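# Six arms sort coloured blocks onto matching tiles

## Task

Place every block on a tile that matches its colour, resting flat on one full face, with no tile holding more than one block; the arrangement must hold without any robot supporting it, and at the end every gripper must have released and every arm must be moved away.

## Robot and tools

Robots: six identical i2rt Big YAM arms named arm1, arm2, arm3, arm4, arm5 and arm6. Each has six revolute joints, a two-finger gripper and a wrist camera that sits above the hand and looks toward the fingertips when joints 1 and 6 are zero and the hand is level. Reach is roughly 1.0 m from the joint 1 axis. Two fixed room cameras, room_a and room_b, watch the scene. Arms move independently and never wait for one another.

Frame: one shared scene frame with its origin on the floor and +z up. The hand point is midway between the fingertips; its z axis runs along the fingers and the fingers close along its y axis. Each robot's foot pose is not printed, so hand poses are only meaningful relative to that unknown base. Commands are joint angles, not Cartesian poses.

execute_actions(actions, cameras): actions is a list holding a single action object, or an empty list to just read state and images. The action object is keyed by arm name; under each arm goes "joints", an object mapping joint names to absolute targets (a destination, not an offset). Names and ranges: joint1_rad -2.879 to 2.879 (base yaw, positive counter-clockwise seen from above, 0 points where the foot faces); joint2_rad 0 to 3.141 (shoulder, 0 is upper arm pointing back roughly level, increasing lifts it up and over forward); joint3_rad 0 to 3.019 (elbow, 0 folded, positive opens); joint4_rad -1.692 to 1.57 (hand pitch, positive tilts fingers up); joint5_rad -1.57 to 1.57 (hand yaw, positive toward the arm's right); joint6_rad -2.094 to 2.094 (hand roll, positive clockwise viewed from behind the hand); gripper_m 0 to 0.093 metres of fingertip separation. Angles are in radians. Any subset of arms and joints may be listed; all named motions start at once and may finish at different times. Omitted joints may keep pushing toward an earlier target. An unknown key or out-of-range number rejects the whole call and nothing moves. cameras is a list of camera names (arm1_cam_wrist ... arm6_cam_wrist, room_a, room_b, or all); omitted, null or ["all"] gives every camera, [] gives none.

wait(seconds): 0 to 10 s with no new command; returns the same state and images as an empty action.

zoom_image(camera, region): enlarges part of that camera's most recent full image; region is [x0, y0, x1, y1] in pixels from the top-left, at most 504 by 504. Wrist images are 616x616 fisheye; room images are 672x504.

read_manual(section): returns URDF licence texts only; it moves nothing.

finished_scene(scene): closes the current scene by its number after the last command has been held; irreversible, and it reports success and the next task. Replying without any tool call ends everything.

Results: each arm's joint_positions, joint torques (noisy, offset, nonzero even unloaded), and images listed on the pictures line in order. joint_status tells how each commanded joint ended: reached within tolerance; off_target (resting short and possibly still pushing); contact_stop or time_out (holds where it stopped, though a timed-out joint may keep a nearby target and keep pushing, shown under on_its_own); not_followed, meaning a built-in self/inter-arm clearance check blocked that arm's joint targets, usually with a cause line, while any gripper target still ran; the arm may retry those targets on later actions. on_its_own lists joints the call did not command, and its held at value is the target, not the position. Tolerances for done: about 0.045, 0.14, 0.09, 0.055, 0.03, 0.035 rad for joints 1 to 6 and 0.003 m for the gripper. A target very close to the current reading may not move the joint. To relieve a stuck push, command the reported position. MOTOR HOT appears from 85 °C; at 100 °C an OVER-TEMPERATURE FAULT drops that arm and its gripper until cooled, and unreached keys read limit_stop_at_motor_heat, so resend them. A stop reported in one result cancels the remaining motion calls of that reply.

Calibration: each camera has intrinsics K and a world-to-camera transform in OpenCV convention; room cameras may be off by a couple of degrees and millimetres, and wrist camera poses inherit joint reading errors.

Cautions: the arm keeps pressing on contact and can press hard, heating motors; joints move at different speeds, so paths can sweep wide. Never let two arms press together; the clearance check ignores fingers, gripper housings and wrist cameras and may act late. Do not drop, knock or push blocks off the work area or to the floor; loose objects can also get brief external nudges, so verify placement with cameras before finishing. Gripper force is roughly 50 to 62 N per pad. Finish with grippers open and arms withdrawn.

Each tool is called after "Request:" by a JSON object that holds its "name" and its "arguments".

## Session

Request:
{"name": "execute_actions", "arguments": {"actions": []}}

Scene clock: 0.00 s.
Joint torques (N m, as the arm reports them, + toward a larger angle): no reading
Motor temperatures (°C, as the motors report them): arm1=[18 16 18 19 18 17] | arm2=[16 18 16 17 20 17] | arm3=[20 19 17 19 17 18] | arm4=[20 17 17 18 17 16] | arm5=[18 19 18 18 18 16] | arm6=[19 16 18 17 19 18]
arm1.joint_positions: joint1_rad=+0.456 joint2_rad=+0.438 joint3_rad=+1.660 joint4_rad=-1.485 joint5_rad=-0.114 joint6_rad=+0.389 gripper_m=+0.094
arm1.joint_status: not commanded
arm1.hand: x=+0.3953 y=-0.1614 z=+1.3643 quat_wxyz=(-0.608, -0.322, -0.726, +0.003) (m; scene frame)
arm2.joint_positions: joint1_rad=+0.529 joint2_rad=+0.618 joint3_rad=+1.635 joint4_rad=-1.390 joint5_rad=-0.010 joint6_rad=+0.623 gripper_m=+0.094
arm2.joint_status: not commanded
arm2.hand: x=-0.9416 y=-0.3178 z=+1.3427 quat_wxyz=(-0.029, +0.637, -0.522, -0.567) (m; scene frame)
arm3.joint_positions: joint1_rad=+0.276 joint2_rad=+0.646 joint3_rad=+1.437 joint4_rad=-1.332 joint5_rad=-0.070 joint6_rad=-0.307 gripper_m=+0.095
arm3.joint_status: not commanded
arm3.hand: x=+0.8355 y=+0.7239 z=+1.2420 quat_wxyz=(-0.041, -0.817, -0.293, +0.494) (m; scene frame)
arm4.joint_positions: joint1_rad=-0.883 joint2_rad=+0.572 joint3_rad=+1.484 joint4_rad=-1.135 joint5_rad=+0.171 joint6_rad=-0.715 gripper_m=+0.095
arm4.joint_status: not commanded
arm4.hand: x=+0.9695 y=-1.0608 z=+1.2782 quat_wxyz=(+0.186, -0.706, -0.337, +0.594) (m; scene frame)
arm5.joint_positions: joint1_rad=-0.203 joint2_rad=+0.357 joint3_rad=+1.586 joint4_rad=-1.618 joint5_rad=-0.039 joint6_rad=-0.167 gripper_m=+0.095
arm5.joint_status: not commanded
arm5.hand: x=-1.9919 y=-0.8774 z=+1.2856 quat_wxyz=(-0.311, +0.749, -0.368, -0.455) (m; scene frame)
arm6.joint_positions: joint1_rad=-0.473 joint2_rad=+0.357 joint3_rad=+1.608 joint4_rad=-1.646 joint5_rad=-0.288 joint6_rad=+0.618 gripper_m=+0.095
arm6.joint_status: not commanded
arm6.hand: x=+0.1836 y=+1.6726 z=+1.2718 quat_wxyz=(-0.252, -0.803, +0.213, +0.497) (m; scene frame)
pictures: arm1_cam_wrist, arm2_cam_wrist, arm3_cam_wrist, arm4_cam_wrist, arm5_cam_wrist, arm6_cam_wrist, room_a, room_b
Images, in order (width x height): arm1_cam_wrist 616x616, arm2_cam_wrist 616x616, arm3_cam_wrist 616x616, arm4_cam_wrist 616x616, arm5_cam_wrist 616x616, arm6_cam_wrist 616x616, room_a 672x504, room_b 672x504.

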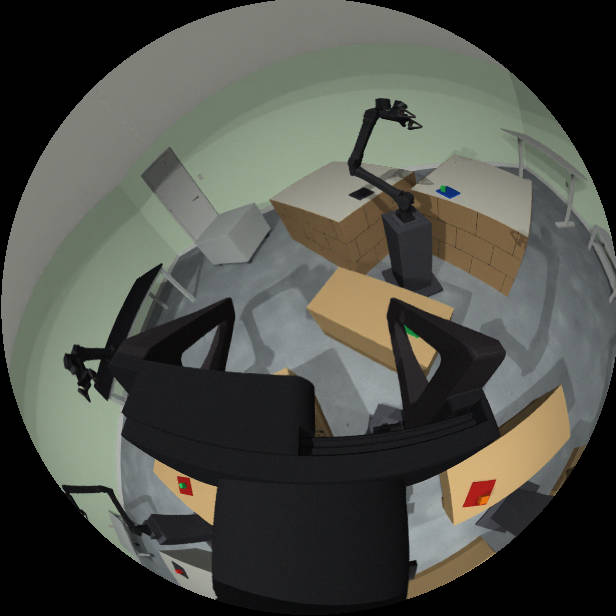

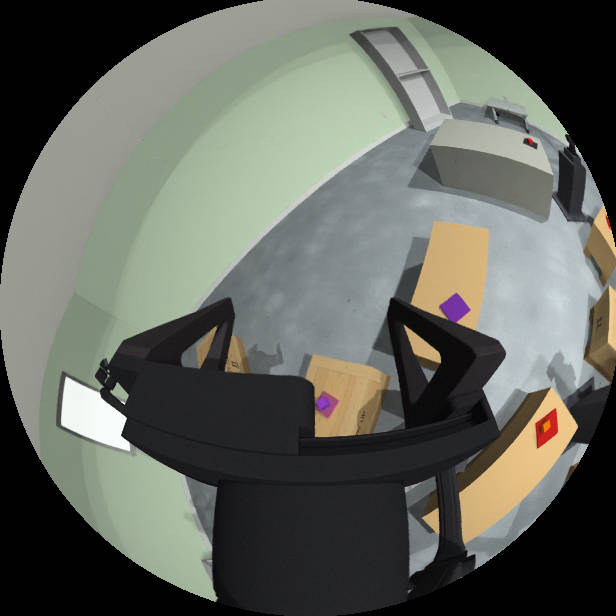

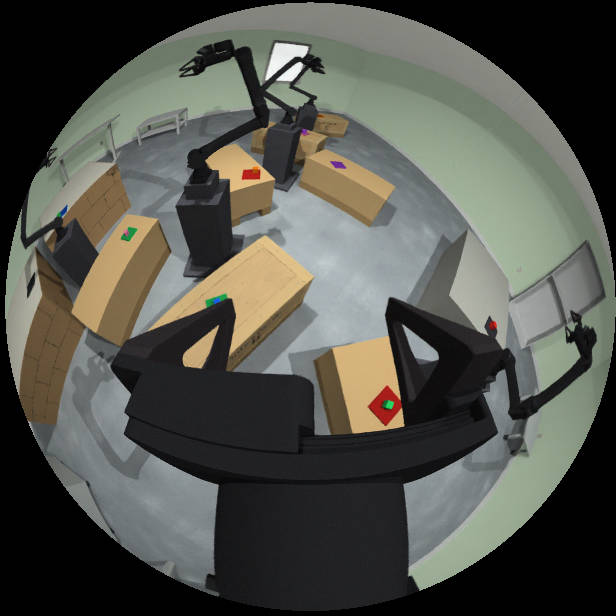

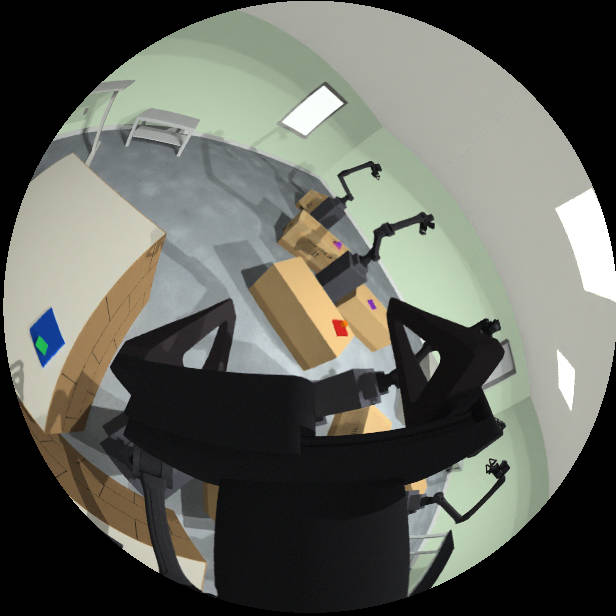

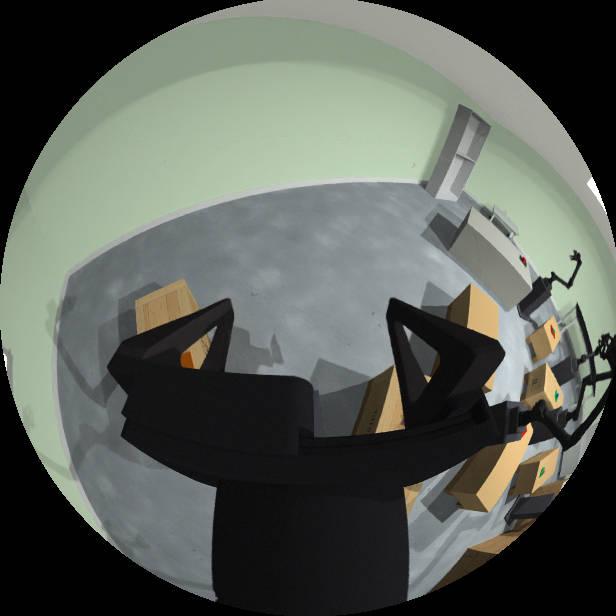

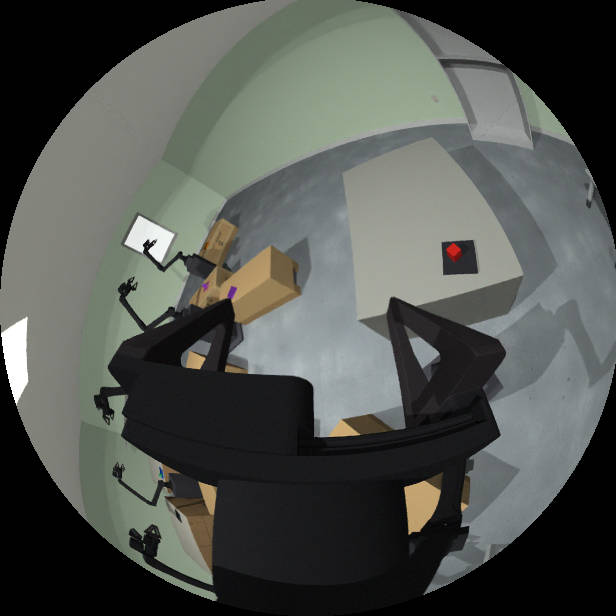

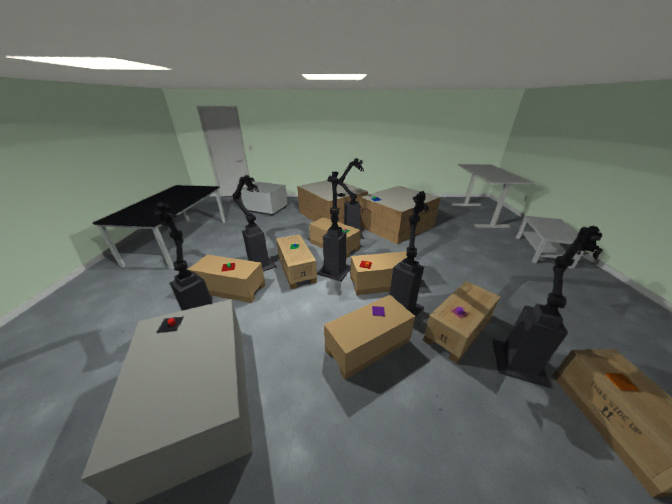

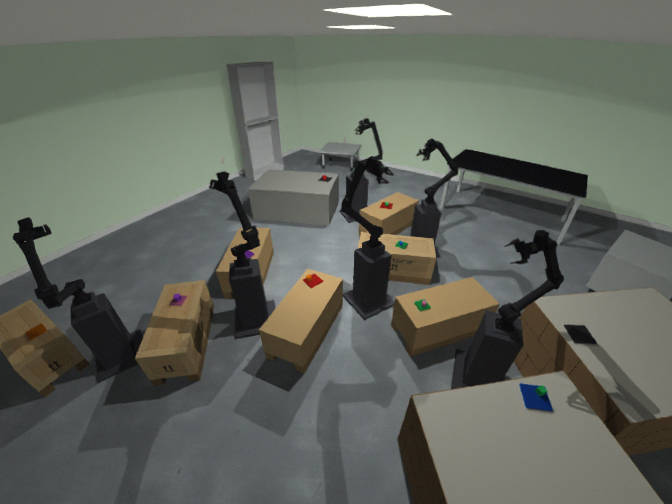

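Request:
{"name": "zoom_image", "arguments": {"camera": "room_b", "region": [0, 160, 340, 420]}}

Request:
{"name": "zoom_image", "arguments": {"camera": "room_b", "region": [290, 160, 630, 420]}}

Request:
{"name": "zoom_image", "arguments": {"camera": "room_a", "region": [140, 170, 480, 350]}}

Region (0, 160, 340, 420) of room_b's 672x504 image, scaled by 1.482, with more detail than that image has; it fills the top 385 rows of this view, and the rest is white.

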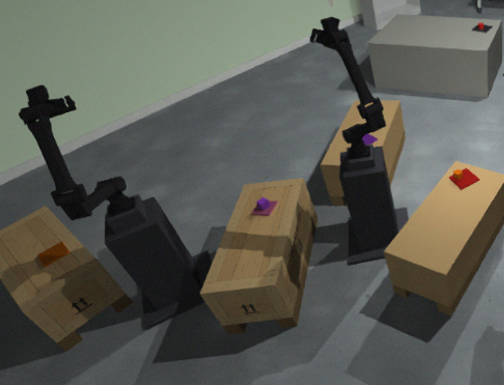

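Region (290, 160, 630, 420) of room_b's 672x504 image, scaled by 1.482, with more detail than that image has; it fills the top 385 rows of this view, and the rest is white.

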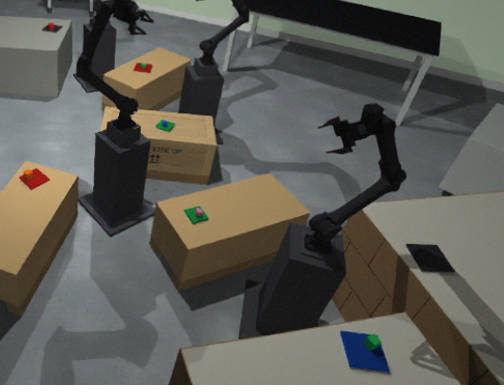

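Region (140, 170, 480, 350) of room_a's 672x504 image, scaled by 1.482, with more detail than that image has; it fills the top 267 rows of this view, and the rest is white.

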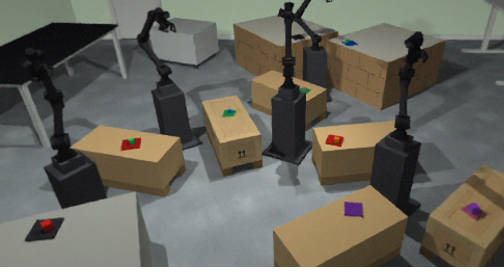

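Request:
{"name": "execute_actions", "arguments": {"actions": [{"arm1":{"joints":{"joint1_rad":1.93,"joint2_rad":2.1,"joint3_rad":1.12,"joint4_rad":-0.59,"joint5_rad":0,"joint6_rad":0}},"arm2":{"joints":{"joint1_rad":1.594,"joint2_rad":2.146,"joint3_rad":1.173,"joint4_rad":-0.598,"joint5_rad":0,"joint6_rad":0}},"arm3":{"joints":{"joint1_rad":-0.884,"joint2_rad":2.146,"joint3_rad":1.173,"joint4_rad":-0.598,"joint5_rad":0,"joint6_rad":0}},"arm4":{"joints":{"joint1_rad":0.423,"joint2_rad":1.63,"joint3_rad":1.143,"joint4_rad":-1.084,"joint5_rad":0,"joint6_rad":0}},"arm5":{"joints":{"joint1_rad":1.22,"joint2_rad":2.146,"joint3_rad":1.173,"joint4_rad":-0.598,"joint5_rad":0,"joint6_rad":0}},"arm6":{"joints":{"joint1_rad":-0.732,"joint2_rad":1.63,"joint3_rad":1.143,"joint4_rad":-1.084,"joint5_rad":0,"joint6_rad":0}}}]}}

Scene clock: 122.17 s.
Joint torques (N m, as the arm reports them, + toward a larger angle): arm1=[ -0.94 -15.01   5.13   0.71   0.07  -0.23] | arm2=[ -3.27 -20.99   6.5    0.47   0.    -0.02] | arm3=[  1.69 -17.72   5.07   0.61   0.01   0.12] | arm4=[  0.16 -15.79   8.31   0.52   0.01   0.1 ] | arm5=[ -0.38 -17.16   5.59   0.71   0.1    0.15] | arm6=[  1.45 -12.46   7.69   0.62   0.22  -0.13]
Motor temperatures (°C, as the motors report them): arm1=[18 17 22 20 18 17] | arm2=[16 19 20 17 20 17] | arm3=[20 20 27 20 17 19] | arm4=[20 18 24 18 17 16] | arm5=[18 21 20 18 18 16] | arm6=[19 18 21 17 19 18]
arm1.joint_positions: joint1_rad=+1.938 joint2_rad=+2.095 joint3_rad=+1.121 joint4_rad=-0.606 joint5_rad=-0.001 joint6_rad=+0.013 gripper_m=+0.094
arm1.joint_status: all done
arm1.hand: x=+0.6003 y=+0.2469 z=+0.5755 quat_wxyz=(+0.008, +0.449, -0.893, +0.003) (m; scene frame)
arm2.joint_positions: joint1_rad=+1.606 joint2_rad=+2.160 joint3_rad=+1.172 joint4_rad=-0.607 joint5_rad=+0.001 joint6_rad=+0.011 gripper_m=+0.094
arm2.joint_status: all done
arm2.hand: x=-1.2838 y=-0.5979 z=+0.5485 quat_wxyz=(-0.004, +0.988, +0.157, +0.006) (m; scene frame)
arm3.joint_positions: joint1_rad=-0.894 joint2_rad=+2.146 joint3_rad=+1.169 joint4_rad=-0.606 joint5_rad=+0.000 joint6_rad=-0.014 gripper_m=+0.095
arm3.joint_status: all done
arm3.hand: x=+0.7176 y=+1.1772 z=+0.5316 quat_wxyz=(-0.005, -0.919, +0.395, -0.004) (m; scene frame)
arm4.joint_positions: joint1_rad=+0.426 joint2_rad=+1.626 joint3_rad=+1.135 joint4_rad=-1.092 joint5_rad=-0.001 joint6_rad=-0.011 gripper_m=+0.095
arm4.joint_status: all done
arm4.hand: x=+1.2072 y=-1.4692 z=+0.7193 quat_wxyz=(+0.001, -0.684, -0.730, -0.006) (m; scene frame)
arm5.joint_positions: joint1_rad=+1.230 joint2_rad=+2.159 joint3_rad=+1.163 joint4_rad=-0.607 joint5_rad=-0.001 joint6_rad=-0.012 gripper_m=+0.095
arm5.joint_status: all done
arm5.hand: x=-2.4267 y=-1.0865 z=+0.5372 quat_wxyz=(+0.006, +0.985, +0.171, +0.015) (m; scene frame)
arm6.joint_positions: joint1_rad=-0.724 joint2_rad=+1.624 joint3_rad=+1.141 joint4_rad=-1.098 joint5_rad=-0.004 joint6_rad=+0.012 gripper_m=+0.095
arm6.joint_status: all done
arm6.hand: x=-0.1944 y=+1.8746 z=+0.7548 quat_wxyz=(+0.003, -0.984, +0.180, -0.008) (m; scene frame)
pictures: arm1_cam_wrist, arm2_cam_wrist, arm3_cam_wrist, arm4_cam_wrist, arm5_cam_wrist, arm6_cam_wrist, room_a, room_b
camera_calibration (this result's frames):
arm1_cam_wrist: T_world_to_cam=[[0.806848, -0.590431, -0.0196994, -0.326742], [-0.458091, -0.64636, 0.610222, 0.0853307], [-0.373027, -0.483332, -0.791986, 0.919362], [0, 0, 0, 1]] pos_world=[0.645667, 0.306593, 0.669614]
arm2_cam_wrist: T_world_to_cam=[[-0.313842, 0.94944, 0.00816387, 0.157084], [0.751564, 0.24316, 0.613208, 0.780774], [0.580219, 0.198586, -0.789879, 1.42349], [0, 0, 0, 1]] pos_world=[-1.36344, -0.62168, 0.644323]
arm3_cam_wrist: T_world_to_cam=[[0.730406, 0.682765, -0.0183992, -1.31524], [0.555681, -0.578359, 0.59726, -0.0312124], [0.397147, -0.446466, -0.801836, 0.788914], [0, 0, 0, 1]] pos_world=[0.664686, 1.23217, 0.627023]
arm4_cam_wrist: T_world_to_cam=[[-0.998107, -0.0601963, -0.0126288, 1.12015], [-0.0556775, 0.797015, 0.601388, 0.812022], [-0.026136, 0.600953, -0.798857, 1.61137], [0, 0, 0, 1]] pos_world=[1.20535, -1.54812, 0.813063]
arm5_cam_wrist: T_world_to_cam=[[-0.329774, 0.944018, -0.00883816, 0.23452], [0.746502, 0.266484, 0.609689, 1.77917], [0.577913, 0.194462, -0.792591, 2.16298], [0, 0, 0, 1]] pos_world=[-2.50083, -1.11613, 0.631693]
arm6_cam_wrist: T_world_to_cam=[[0.349206, 0.93692, 0.0153568, -1.70399], [0.74828, -0.288687, 0.597275, 0.24348], [0.564032, -0.197081, -0.801889, 1.20703], [0, 0, 0, 1]] pos_world=[-0.267951, 1.90468, 0.848648]
Images, in order (width x height): arm1_cam_wrist 616x616, arm2_cam_wrist 616x616, arm3_cam_wrist 616x616, arm4_cam_wrist 616x616, arm5_cam_wrist 616x616, arm6_cam_wrist 616x616, room_a 672x504, room_b 672x504.

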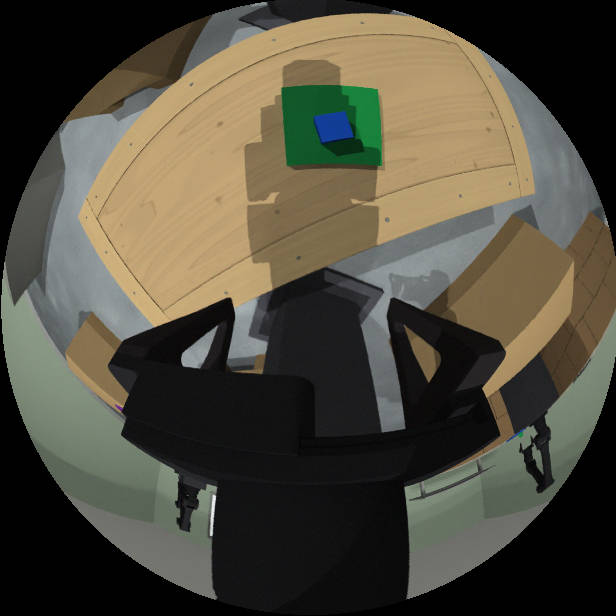

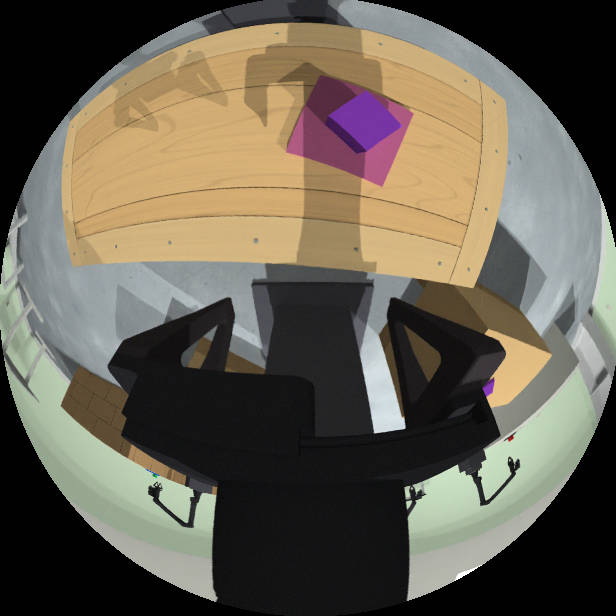

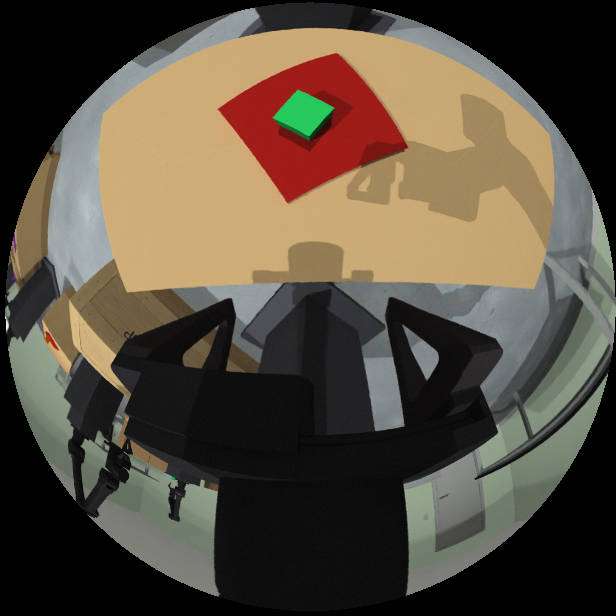

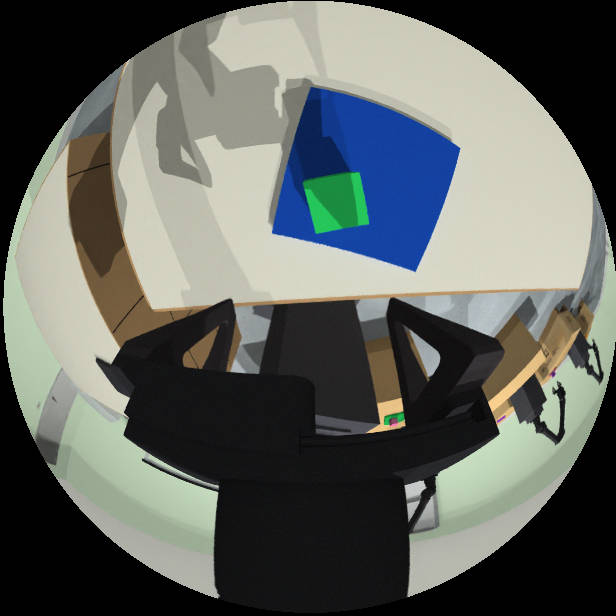

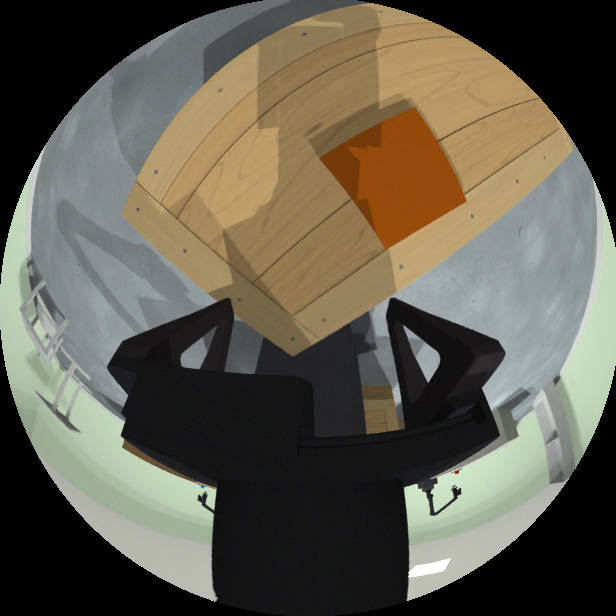

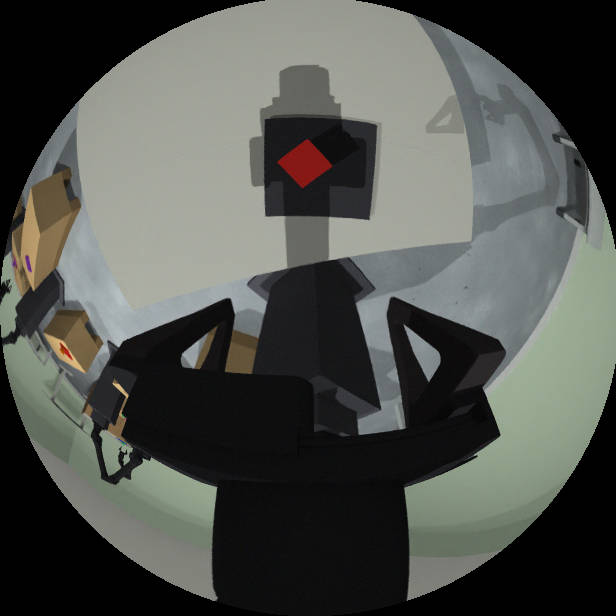

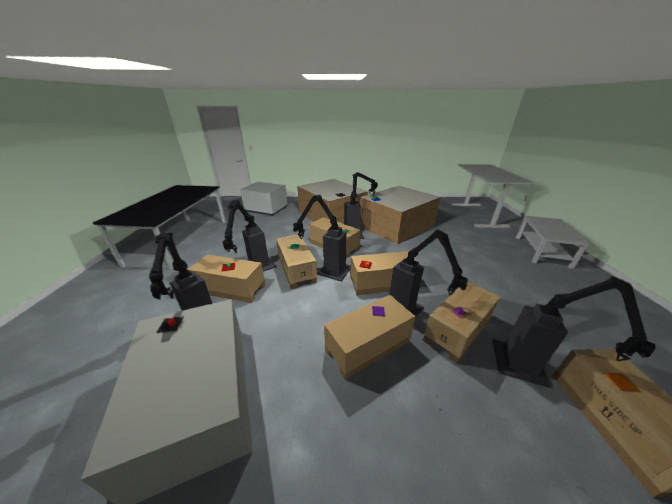

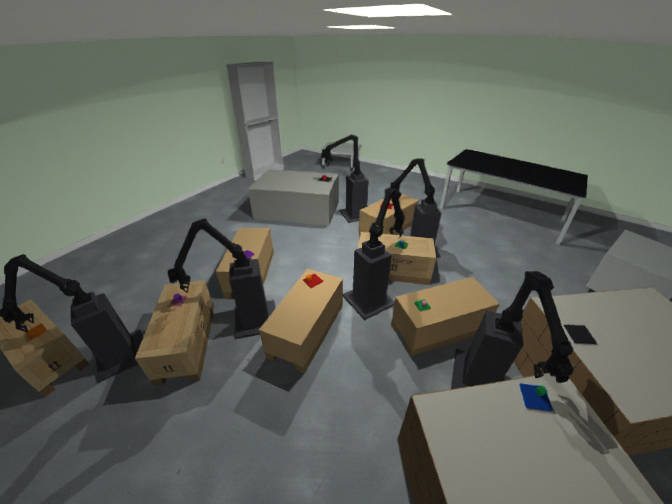

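Request:
{"name": "zoom_image", "arguments": {"camera": "arm2_cam_wrist", "region": [260, 60, 440, 200]}}

Request:
{"name": "zoom_image", "arguments": {"camera": "arm4_cam_wrist", "region": [250, 70, 480, 290]}}

Request:
{"name": "zoom_image", "arguments": {"camera": "arm3_cam_wrist", "region": [210, 40, 420, 210]}}

Request:
{"name": "zoom_image", "arguments": {"camera": "arm1_cam_wrist", "region": [260, 60, 410, 190]}}

Request:
{"name": "zoom_image", "arguments": {"camera": "arm6_cam_wrist", "region": [240, 100, 400, 240]}}

Region (260, 60, 440, 200) of arm2_cam_wrist's 616x616 image, scaled by 2.800, with more detail than that image has.

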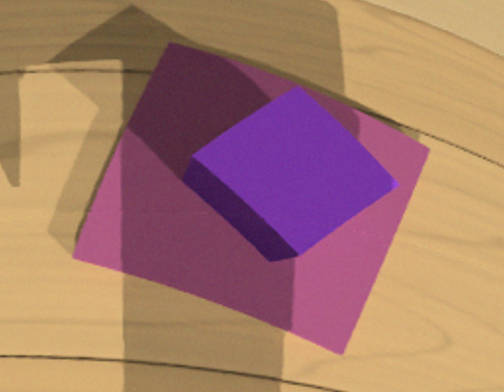

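Region (250, 70, 480, 290) of arm4_cam_wrist's 616x616 image, scaled by 2.191, with more detail than that image has; it fills the top 482 rows of this view, and the rest is white.

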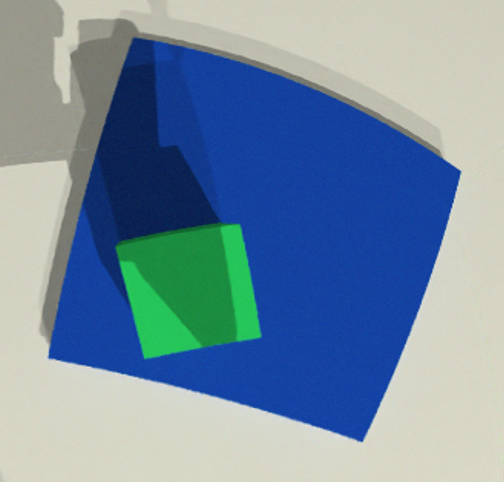

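Region (210, 40, 420, 210) of arm3_cam_wrist's 616x616 image, scaled by 2.400, with more detail than that image has; it fills the top 408 rows of this view, and the rest is white.

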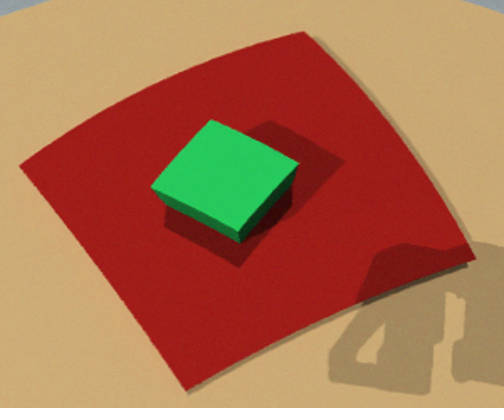

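Region (260, 60, 410, 190) of arm1_cam_wrist's 616x616 image, scaled by 3.360, with more detail than that image has; it fills the top 437 rows of this view, and the rest is white.

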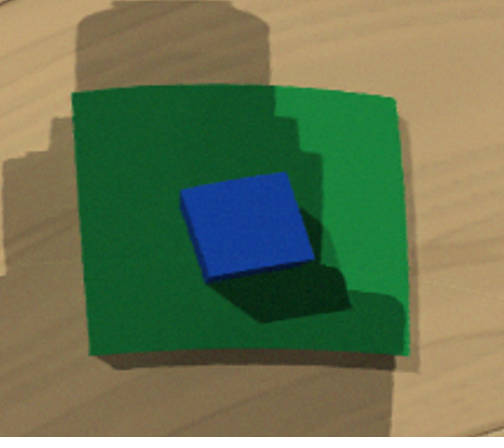

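Region (240, 100, 400, 240) of arm6_cam_wrist's 616x616 image, scaled by 3.150, with more detail than that image has; it fills the top 441 rows of this view, and the rest is white.

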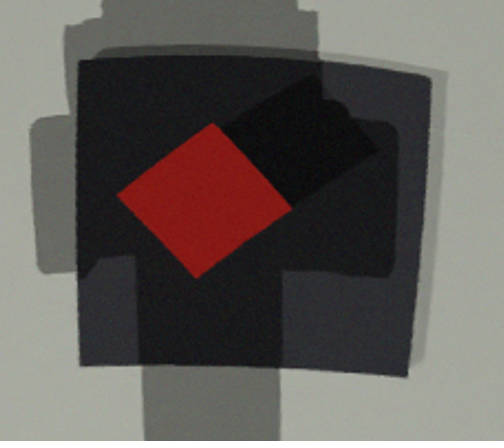

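Request:
{"name": "execute_actions", "arguments": {"actions": [{"arm1":{"joints":{"joint1_rad":1.885,"joint2_rad":2.515,"joint3_rad":1.622,"joint4_rad":-0.67,"joint6_rad":-0.27}},"arm2":{"joints":{"joint1_rad":1.5,"joint2_rad":2.55,"joint3_rad":1.778,"joint4_rad":-0.79,"joint6_rad":-0.78}},"arm3":{"joints":{"joint1_rad":-0.868,"joint2_rad":2.521,"joint3_rad":1.759,"joint4_rad":-0.8,"joint6_rad":0.62}},"arm4":{"joints":{"joint1_rad":0.36,"joint2_rad":1.765,"joint3_rad":1.213,"joint4_rad":-1.01,"joint6_rad":-0.26}},"arm5":{"joints":{"joint1_rad":1.055,"joint2_rad":2.4,"joint3_rad":1.465,"joint4_rad":-0.627}},"arm6":{"joints":{"joint1_rad":-0.722,"joint2_rad":2.006,"joint3_rad":1.28,"joint4_rad":-0.835,"joint6_rad":-0.7}}}], "cameras": ["arm1_cam_wrist","arm2_cam_wrist","arm3_cam_wrist","arm4_cam_wrist","arm5_cam_wrist","arm6_cam_wrist"]}}

Scene clock: 212.23 s.
Joint torques (N m, as the arm reports them, + toward a larger angle): arm1=[ -0.36 -18.57   8.5   -0.52   0.04  -0.25] | arm2=[ -1.66 -25.73  10.88  -0.2   -0.07  -0.01] | arm3=[  1.53 -23.44   7.79  -0.06   0.08   0.12] | arm4=[  0.64 -18.57   9.37   0.58  -0.02  -0.1 ] | arm5=[  0.91 -19.22   7.56   0.25   0.03   0.14] | arm6=[  2.12 -17.48   7.1    0.56   0.15  -0.13]
Motor temperatures (°C, as the motors report them): arm1=[18 22 22 20 18 17] | arm2=[16 24 20 17 20 17] | arm3=[20 28 24 19 17 19] | arm4=[20 20 26 18 17 16] | arm5=[18 25 21 18 18 16] | arm6=[19 21 25 17 19 18]
arm1.joint_positions: joint1_rad=+1.888 joint2_rad=+2.504 joint3_rad=+1.590 joint4_rad=-0.655 joint5_rad=-0.001 joint6_rad=-0.255 gripper_m=+0.094
arm1.joint_status: all done
arm1.hand: x=+0.6926 y=+0.3236 z=+0.4649 quat_wxyz=(+0.003, +0.544, -0.839, +0.000) (m; scene frame)
arm2.joint_positions: joint1_rad=+1.493 joint2_rad=+2.553 joint3_rad=+1.748 joint4_rad=-0.784 joint5_rad=+0.001 joint6_rad=-0.768 gripper_m=+0.094
arm2.joint_status: all done
arm2.hand: x=-1.4382 y=-0.5744 z=+0.4706 quat_wxyz=(-0.001, +0.882, +0.471, +0.004) (m; scene frame)
arm3.joint_positions: joint1_rad=-0.880 joint2_rad=+2.525 joint3_rad=+1.737 joint4_rad=-0.793 joint5_rad=+0.000 joint6_rad=+0.605 gripper_m=+0.095
arm3.joint_status: all done
arm3.hand: x=+0.6147 y=+1.2745 z=+0.4604 quat_wxyz=(-0.004, -0.759, +0.650, -0.004) (m; scene frame)
arm4.joint_positions: joint1_rad=+0.358 joint2_rad=+1.772 joint3_rad=+1.188 joint4_rad=-1.021 joint5_rad=-0.001 joint6_rad=-0.249 gripper_m=+0.095
arm4.joint_status: all done
arm4.hand: x=+1.1769 y=-1.5001 z=+0.6722 quat_wxyz=(+0.006, -0.619, -0.785, -0.014) (m; scene frame)
arm5.joint_positions: joint1_rad=+1.049 joint2_rad=+2.407 joint3_rad=+1.431 joint4_rad=-0.622 joint5_rad=+0.001 joint6_rad=-0.011 gripper_m=+0.095
arm5.joint_status: all done
arm5.hand: x=-2.5137 y=-1.0120 z=+0.4656 quat_wxyz=(+0.007, +0.997, +0.081, +0.014) (m; scene frame)
arm6.joint_positions: joint1_rad=-0.724 joint2_rad=+2.014 joint3_rad=+1.267 joint4_rad=-0.848 joint5_rad=-0.004 joint6_rad=-0.688 gripper_m=+0.095
arm6.joint_status: all done
arm6.hand: x=-0.2631 y=+1.9014 z=+0.6107 quat_wxyz=(-0.004, -0.986, -0.168, -0.015) (m; scene frame)
pictures: arm1_cam_wrist, arm2_cam_wrist, arm3_cam_wrist, arm4_cam_wrist, arm5_cam_wrist, arm6_cam_wrist
camera_calibration (this result's frames):
arm1_cam_wrist: T_world_to_cam=[[0.915599, -0.401555, -0.0207935, -0.494071], [-0.309692, -0.737234, 0.60048, 0.175835], [-0.256455, -0.54336, -0.799369, 0.84543], [0, 0, 0, 1]] pos_world=[0.72364, 0.390608, 0.559952]
arm2_cam_wrist: T_world_to_cam=[[-0.83384, 0.552005, 0.000969538, -0.885804], [0.438613, 0.661486, 0.608321, 0.731348], [0.335155, 0.507668, -0.793691, 1.27378], [0, 0, 0, 1]] pos_world=[-1.48631, -0.641467, 0.566955]
arm3_cam_wrist: T_world_to_cam=[[0.989078, 0.146928, -0.0117087, -0.786979], [0.124752, -0.792186, 0.597393, 0.662176], [0.0784983, -0.592329, -0.801863, 1.19793], [0, 0, 0, 1]] pos_world=[0.60174, 1.34976, 0.555782]
arm4_cam_wrist: T_world_to_cam=[[-0.973523, -0.22772, -0.0199334, 0.812163], [-0.191279, 0.763766, 0.616501, 0.962827], [-0.125165, 0.60399, -0.787102, 1.70472], [0, 0, 0, 1]] pos_world=[1.1882, -1.58006, 0.764394]
arm5_cam_wrist: T_world_to_cam=[[-0.153894, 0.988056, -0.00783661, 0.621078], [0.782823, 0.126759, 0.609196, 1.81805], [0.602913, 0.0876166, -0.792981, 2.09696], [0, 0, 0, 1]] pos_world=[-2.59192, -1.02784, 0.560168]
arm6_cam_wrist: T_world_to_cam=[[-0.336295, 0.941741, -0.0053933, -1.87973], [0.74705, 0.27025, 0.607356, -0.680592], [0.57343, 0.200222, -0.794411, 0.377985], [0, 0, 0, 1]] pos_world=[-0.340455, 1.87846, 0.703499]
Images, in order (width x height): arm1_cam_wrist 616x616, arm2_cam_wrist 616x616, arm3_cam_wrist 616x616, arm4_cam_wrist 616x616, arm5_cam_wrist 616x616, arm6_cam_wrist 616x616.

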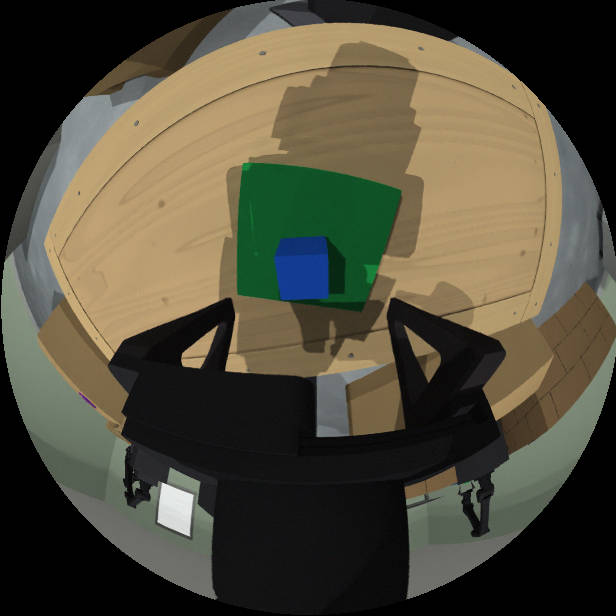

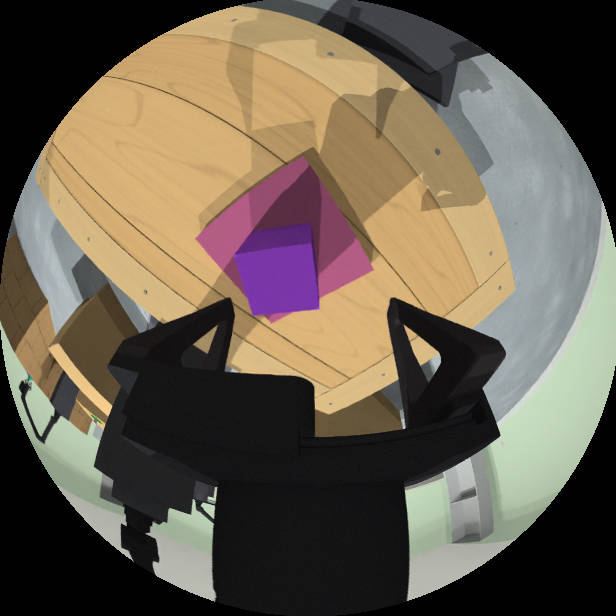

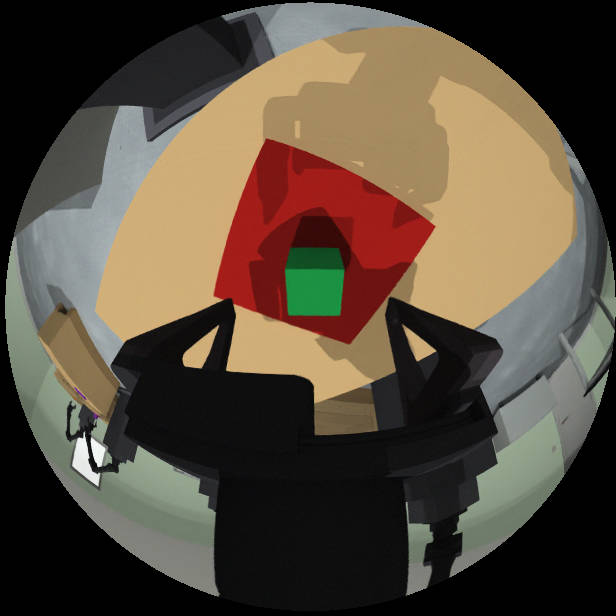

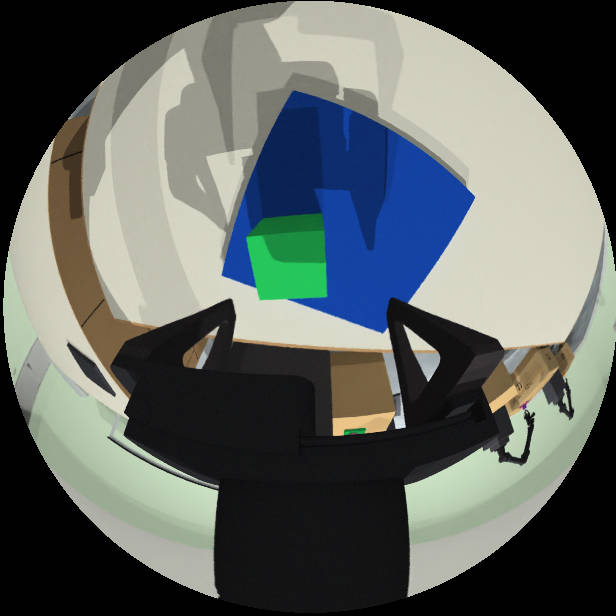

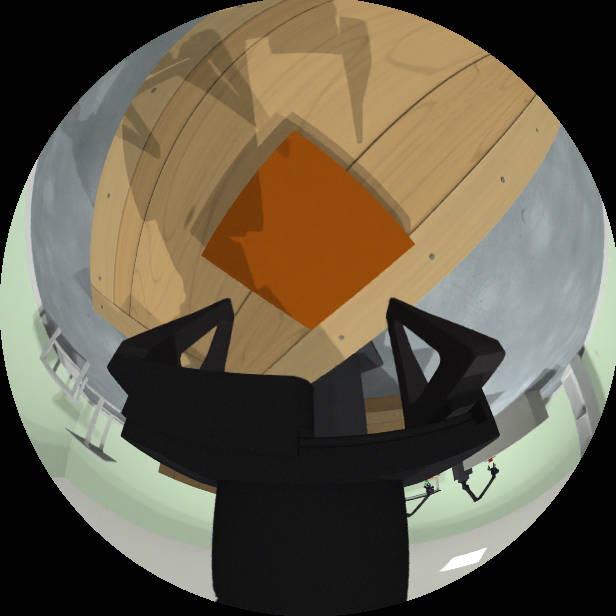

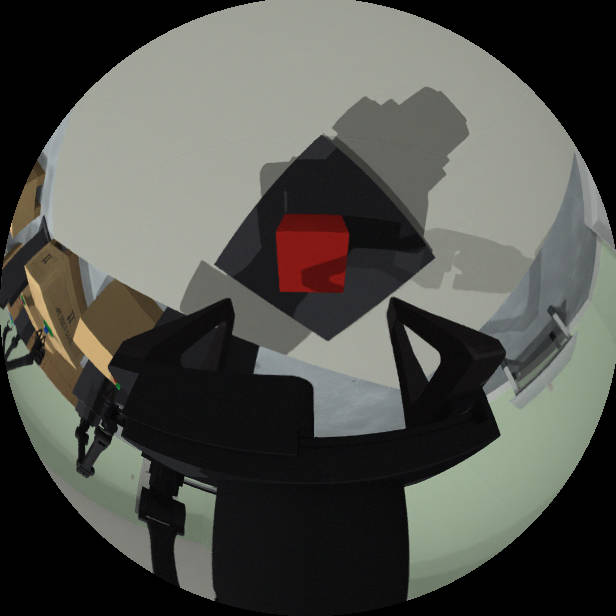

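Request:
{"name": "execute_actions", "arguments": {"actions": [{"arm1":{"joints":{"joint1_rad":1.9,"joint2_rad":2.628,"joint3_rad":1.69,"joint4_rad":-0.605}},"arm2":{"joints":{"joint1_rad":1.525,"joint2_rad":2.645,"joint3_rad":1.785,"joint4_rad":-0.675,"joint6_rad":-0.85}},"arm3":{"joints":{"joint1_rad":-0.862,"joint2_rad":2.635,"joint3_rad":1.797,"joint4_rad":-0.70}},"arm4":{"joints":{"joint1_rad":0.38,"joint2_rad":1.855,"joint3_rad":1.215,"joint4_rad":-0.89}},"arm5":{"joints":{"joint1_rad":-0.5,"joint2_rad":1.6,"joint3_rad":1.0,"joint4_rad":-0.9}},"arm6":{"joints":{"joint1_rad":-0.712,"joint2_rad":2.163,"joint3_rad":1.29,"joint4_rad":-0.668}}}], "cameras": ["arm1_cam_wrist","arm2_cam_wrist","arm3_cam_wrist","arm4_cam_wrist","arm6_cam_wrist"]}}

Scene clock: 267.43 s.
Joint torques (N m, as the arm reports them, + toward a larger angle): arm1=[  0.71 -18.14   7.42   0.67   0.04  -0.25] | arm2=[ -1.32 -26.23   9.82   0.44  -0.09  -0.01] | arm3=[  2.3  -23.22   7.27   0.67   0.08   0.12] | arm4=[  1.16 -18.06   9.07   0.79  -0.15  -0.1 ] | arm5=[ -0.02 -11.63   7.39   0.29   0.04   0.14] | arm6=[  2.9  -17.9    6.77   0.62   0.15  -0.13]
Motor temperatures (°C, as the motors report them): arm1=[18 25 25 20 18 17] | arm2=[16 27 22 17 20 17] | arm3=[20 35 27 19 17 19] | arm4=[20 21 28 18 17 16] | arm5=[18 28 22 18 18 16] | arm6=[19 26 25 17 19 18]
arm1.joint_positions: joint1_rad=+1.888 joint2_rad=+2.610 joint3_rad=+1.668 joint4_rad=-0.617 joint5_rad=-0.001 joint6_rad=-0.256 gripper_m=+0.094
arm1.joint_status: all done
arm1.hand: x=+0.6987 y=+0.3313 z=+0.4214 quat_wxyz=(-0.002, +0.544, -0.839, -0.002) (m; scene frame)
arm2.joint_positions: joint1_rad=+1.514 joint2_rad=+2.660 joint3_rad=+1.757 joint4_rad=-0.684 joint5_rad=+0.001 joint6_rad=-0.839 gripper_m=+0.094
arm2.joint_status: all done
arm2.hand: x=-1.4228 y=-0.5844 z=+0.4071 quat_wxyz=(-0.001, +0.859, +0.511, +0.003) (m; scene frame)
arm3.joint_positions: joint1_rad=-0.876 joint2_rad=+2.629 joint3_rad=+1.775 joint4_rad=-0.708 joint5_rad=+0.000 joint6_rad=+0.605 gripper_m=+0.095
arm3.joint_status: all done
arm3.hand: x=+0.6121 y=+1.2736 z=+0.4062 quat_wxyz=(-0.003, -0.760, +0.649, +0.005) (m; scene frame)
arm4.joint_positions: joint1_rad=+0.373 joint2_rad=+1.846 joint3_rad=+1.190 joint4_rad=-0.905 joint5_rad=+0.002 joint6_rad=-0.250 gripper_m=+0.095
arm4.joint_status: all done
arm4.hand: x=+1.1839 y=-1.5213 z=+0.6382 quat_wxyz=(-0.006, -0.613, -0.790, +0.004) (m; scene frame)
arm5.joint_positions: joint1_rad=-0.503 joint2_rad=+1.597 joint3_rad=+1.000 joint4_rad=-0.892 joint5_rad=+0.001 joint6_rad=-0.010 gripper_m=+0.095
arm5.joint_status: all done
arm5.hand: x=-2.0382 y=-0.4949 z=+0.7339 quat_wxyz=(-0.021, +0.768, -0.640, -0.026) (m; scene frame)
arm6.joint_positions: joint1_rad=-0.724 joint2_rad=+2.164 joint3_rad=+1.269 joint4_rad=-0.682 joint5_rad=-0.004 joint6_rad=-0.689 gripper_m=+0.095
arm6.joint_status: all done
arm6.hand: x=-0.2692 y=+1.9043 z=+0.5351 quat_wxyz=(+0.001, -0.986, -0.169, -0.007) (m; scene frame)
pictures: arm1_cam_wrist, arm2_cam_wrist, arm3_cam_wrist, arm4_cam_wrist, arm6_cam_wrist
camera_calibration (this result's frames):
arm1_cam_wrist: T_world_to_cam=[[0.915873, -0.401059, -0.0181106, -0.498978], [-0.313265, -0.742141, 0.592531, 0.217018], [-0.25108, -0.537009, -0.805344, 0.81304], [0, 0, 0, 1]] pos_world=[0.729123, 0.397548, 0.517151]
arm2_cam_wrist: T_world_to_cam=[[-0.881176, 0.472785, 0.0016976, -0.98129], [0.376427, 0.699403, 0.607567, 0.703842], [0.286062, 0.536013, -0.794266, 1.17026], [0, 0, 0, 1]] pos_world=[-1.4644, -0.655605, 0.503533]
arm3_cam_wrist: T_world_to_cam=[[0.988424, 0.150049, -0.0224542, -0.784068], [0.134706, -0.799819, 0.58493, 0.702842], [0.0698088, -0.581183, -0.810773, 1.14885], [0, 0, 0, 1]] pos_world=[0.600115, 1.34749, 0.502734]
arm4_cam_wrist: T_world_to_cam=[[-0.969853, -0.243612, -0.00619599, 0.776138], [-0.201471, 0.787261, 0.582777, 1.07067], [-0.137094, 0.566456, -0.812609, 1.66497], [0, 0, 0, 1]] pos_world=[1.19671, -1.59695, 0.733819]
arm6_cam_wrist: T_world_to_cam=[[-0.337563, 0.941283, 0.00603562, -1.89058], [0.756824, 0.267589, 0.596334, -0.617255], [0.559704, 0.205869, -0.802714, 0.310825], [0, 0, 0, 1]] pos_world=[-0.345008, 1.88075, 0.629005]
Images, in order (width x height): arm1_cam_wrist 616x616, arm2_cam_wrist 616x616, arm3_cam_wrist 616x616, arm4_cam_wrist 616x616, arm6_cam_wrist 616x616.

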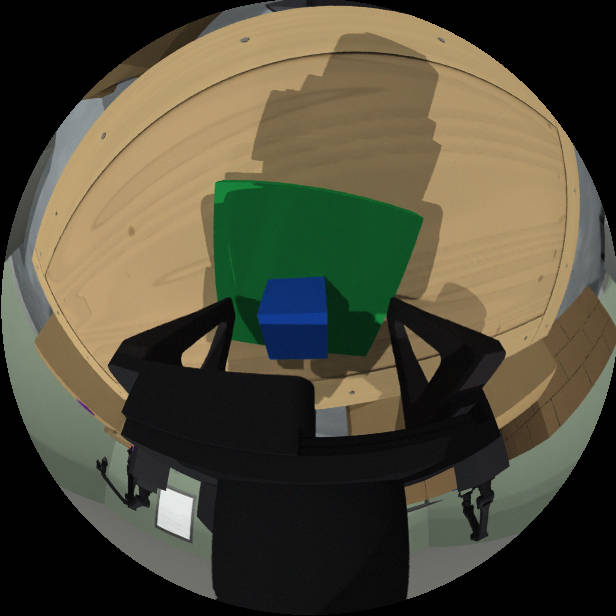

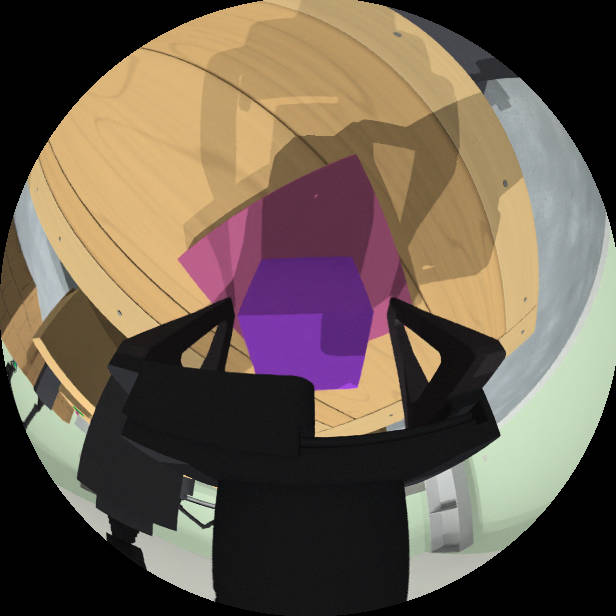

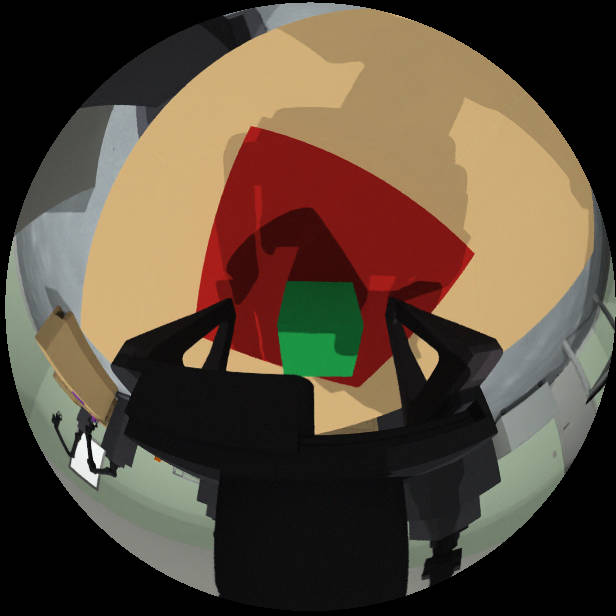

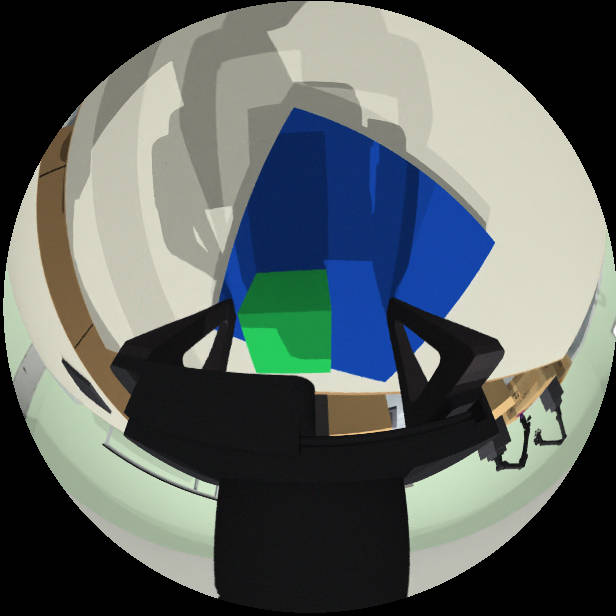

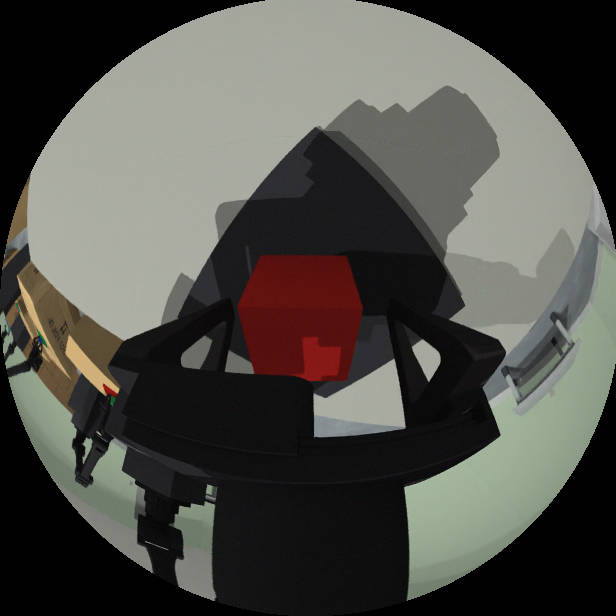

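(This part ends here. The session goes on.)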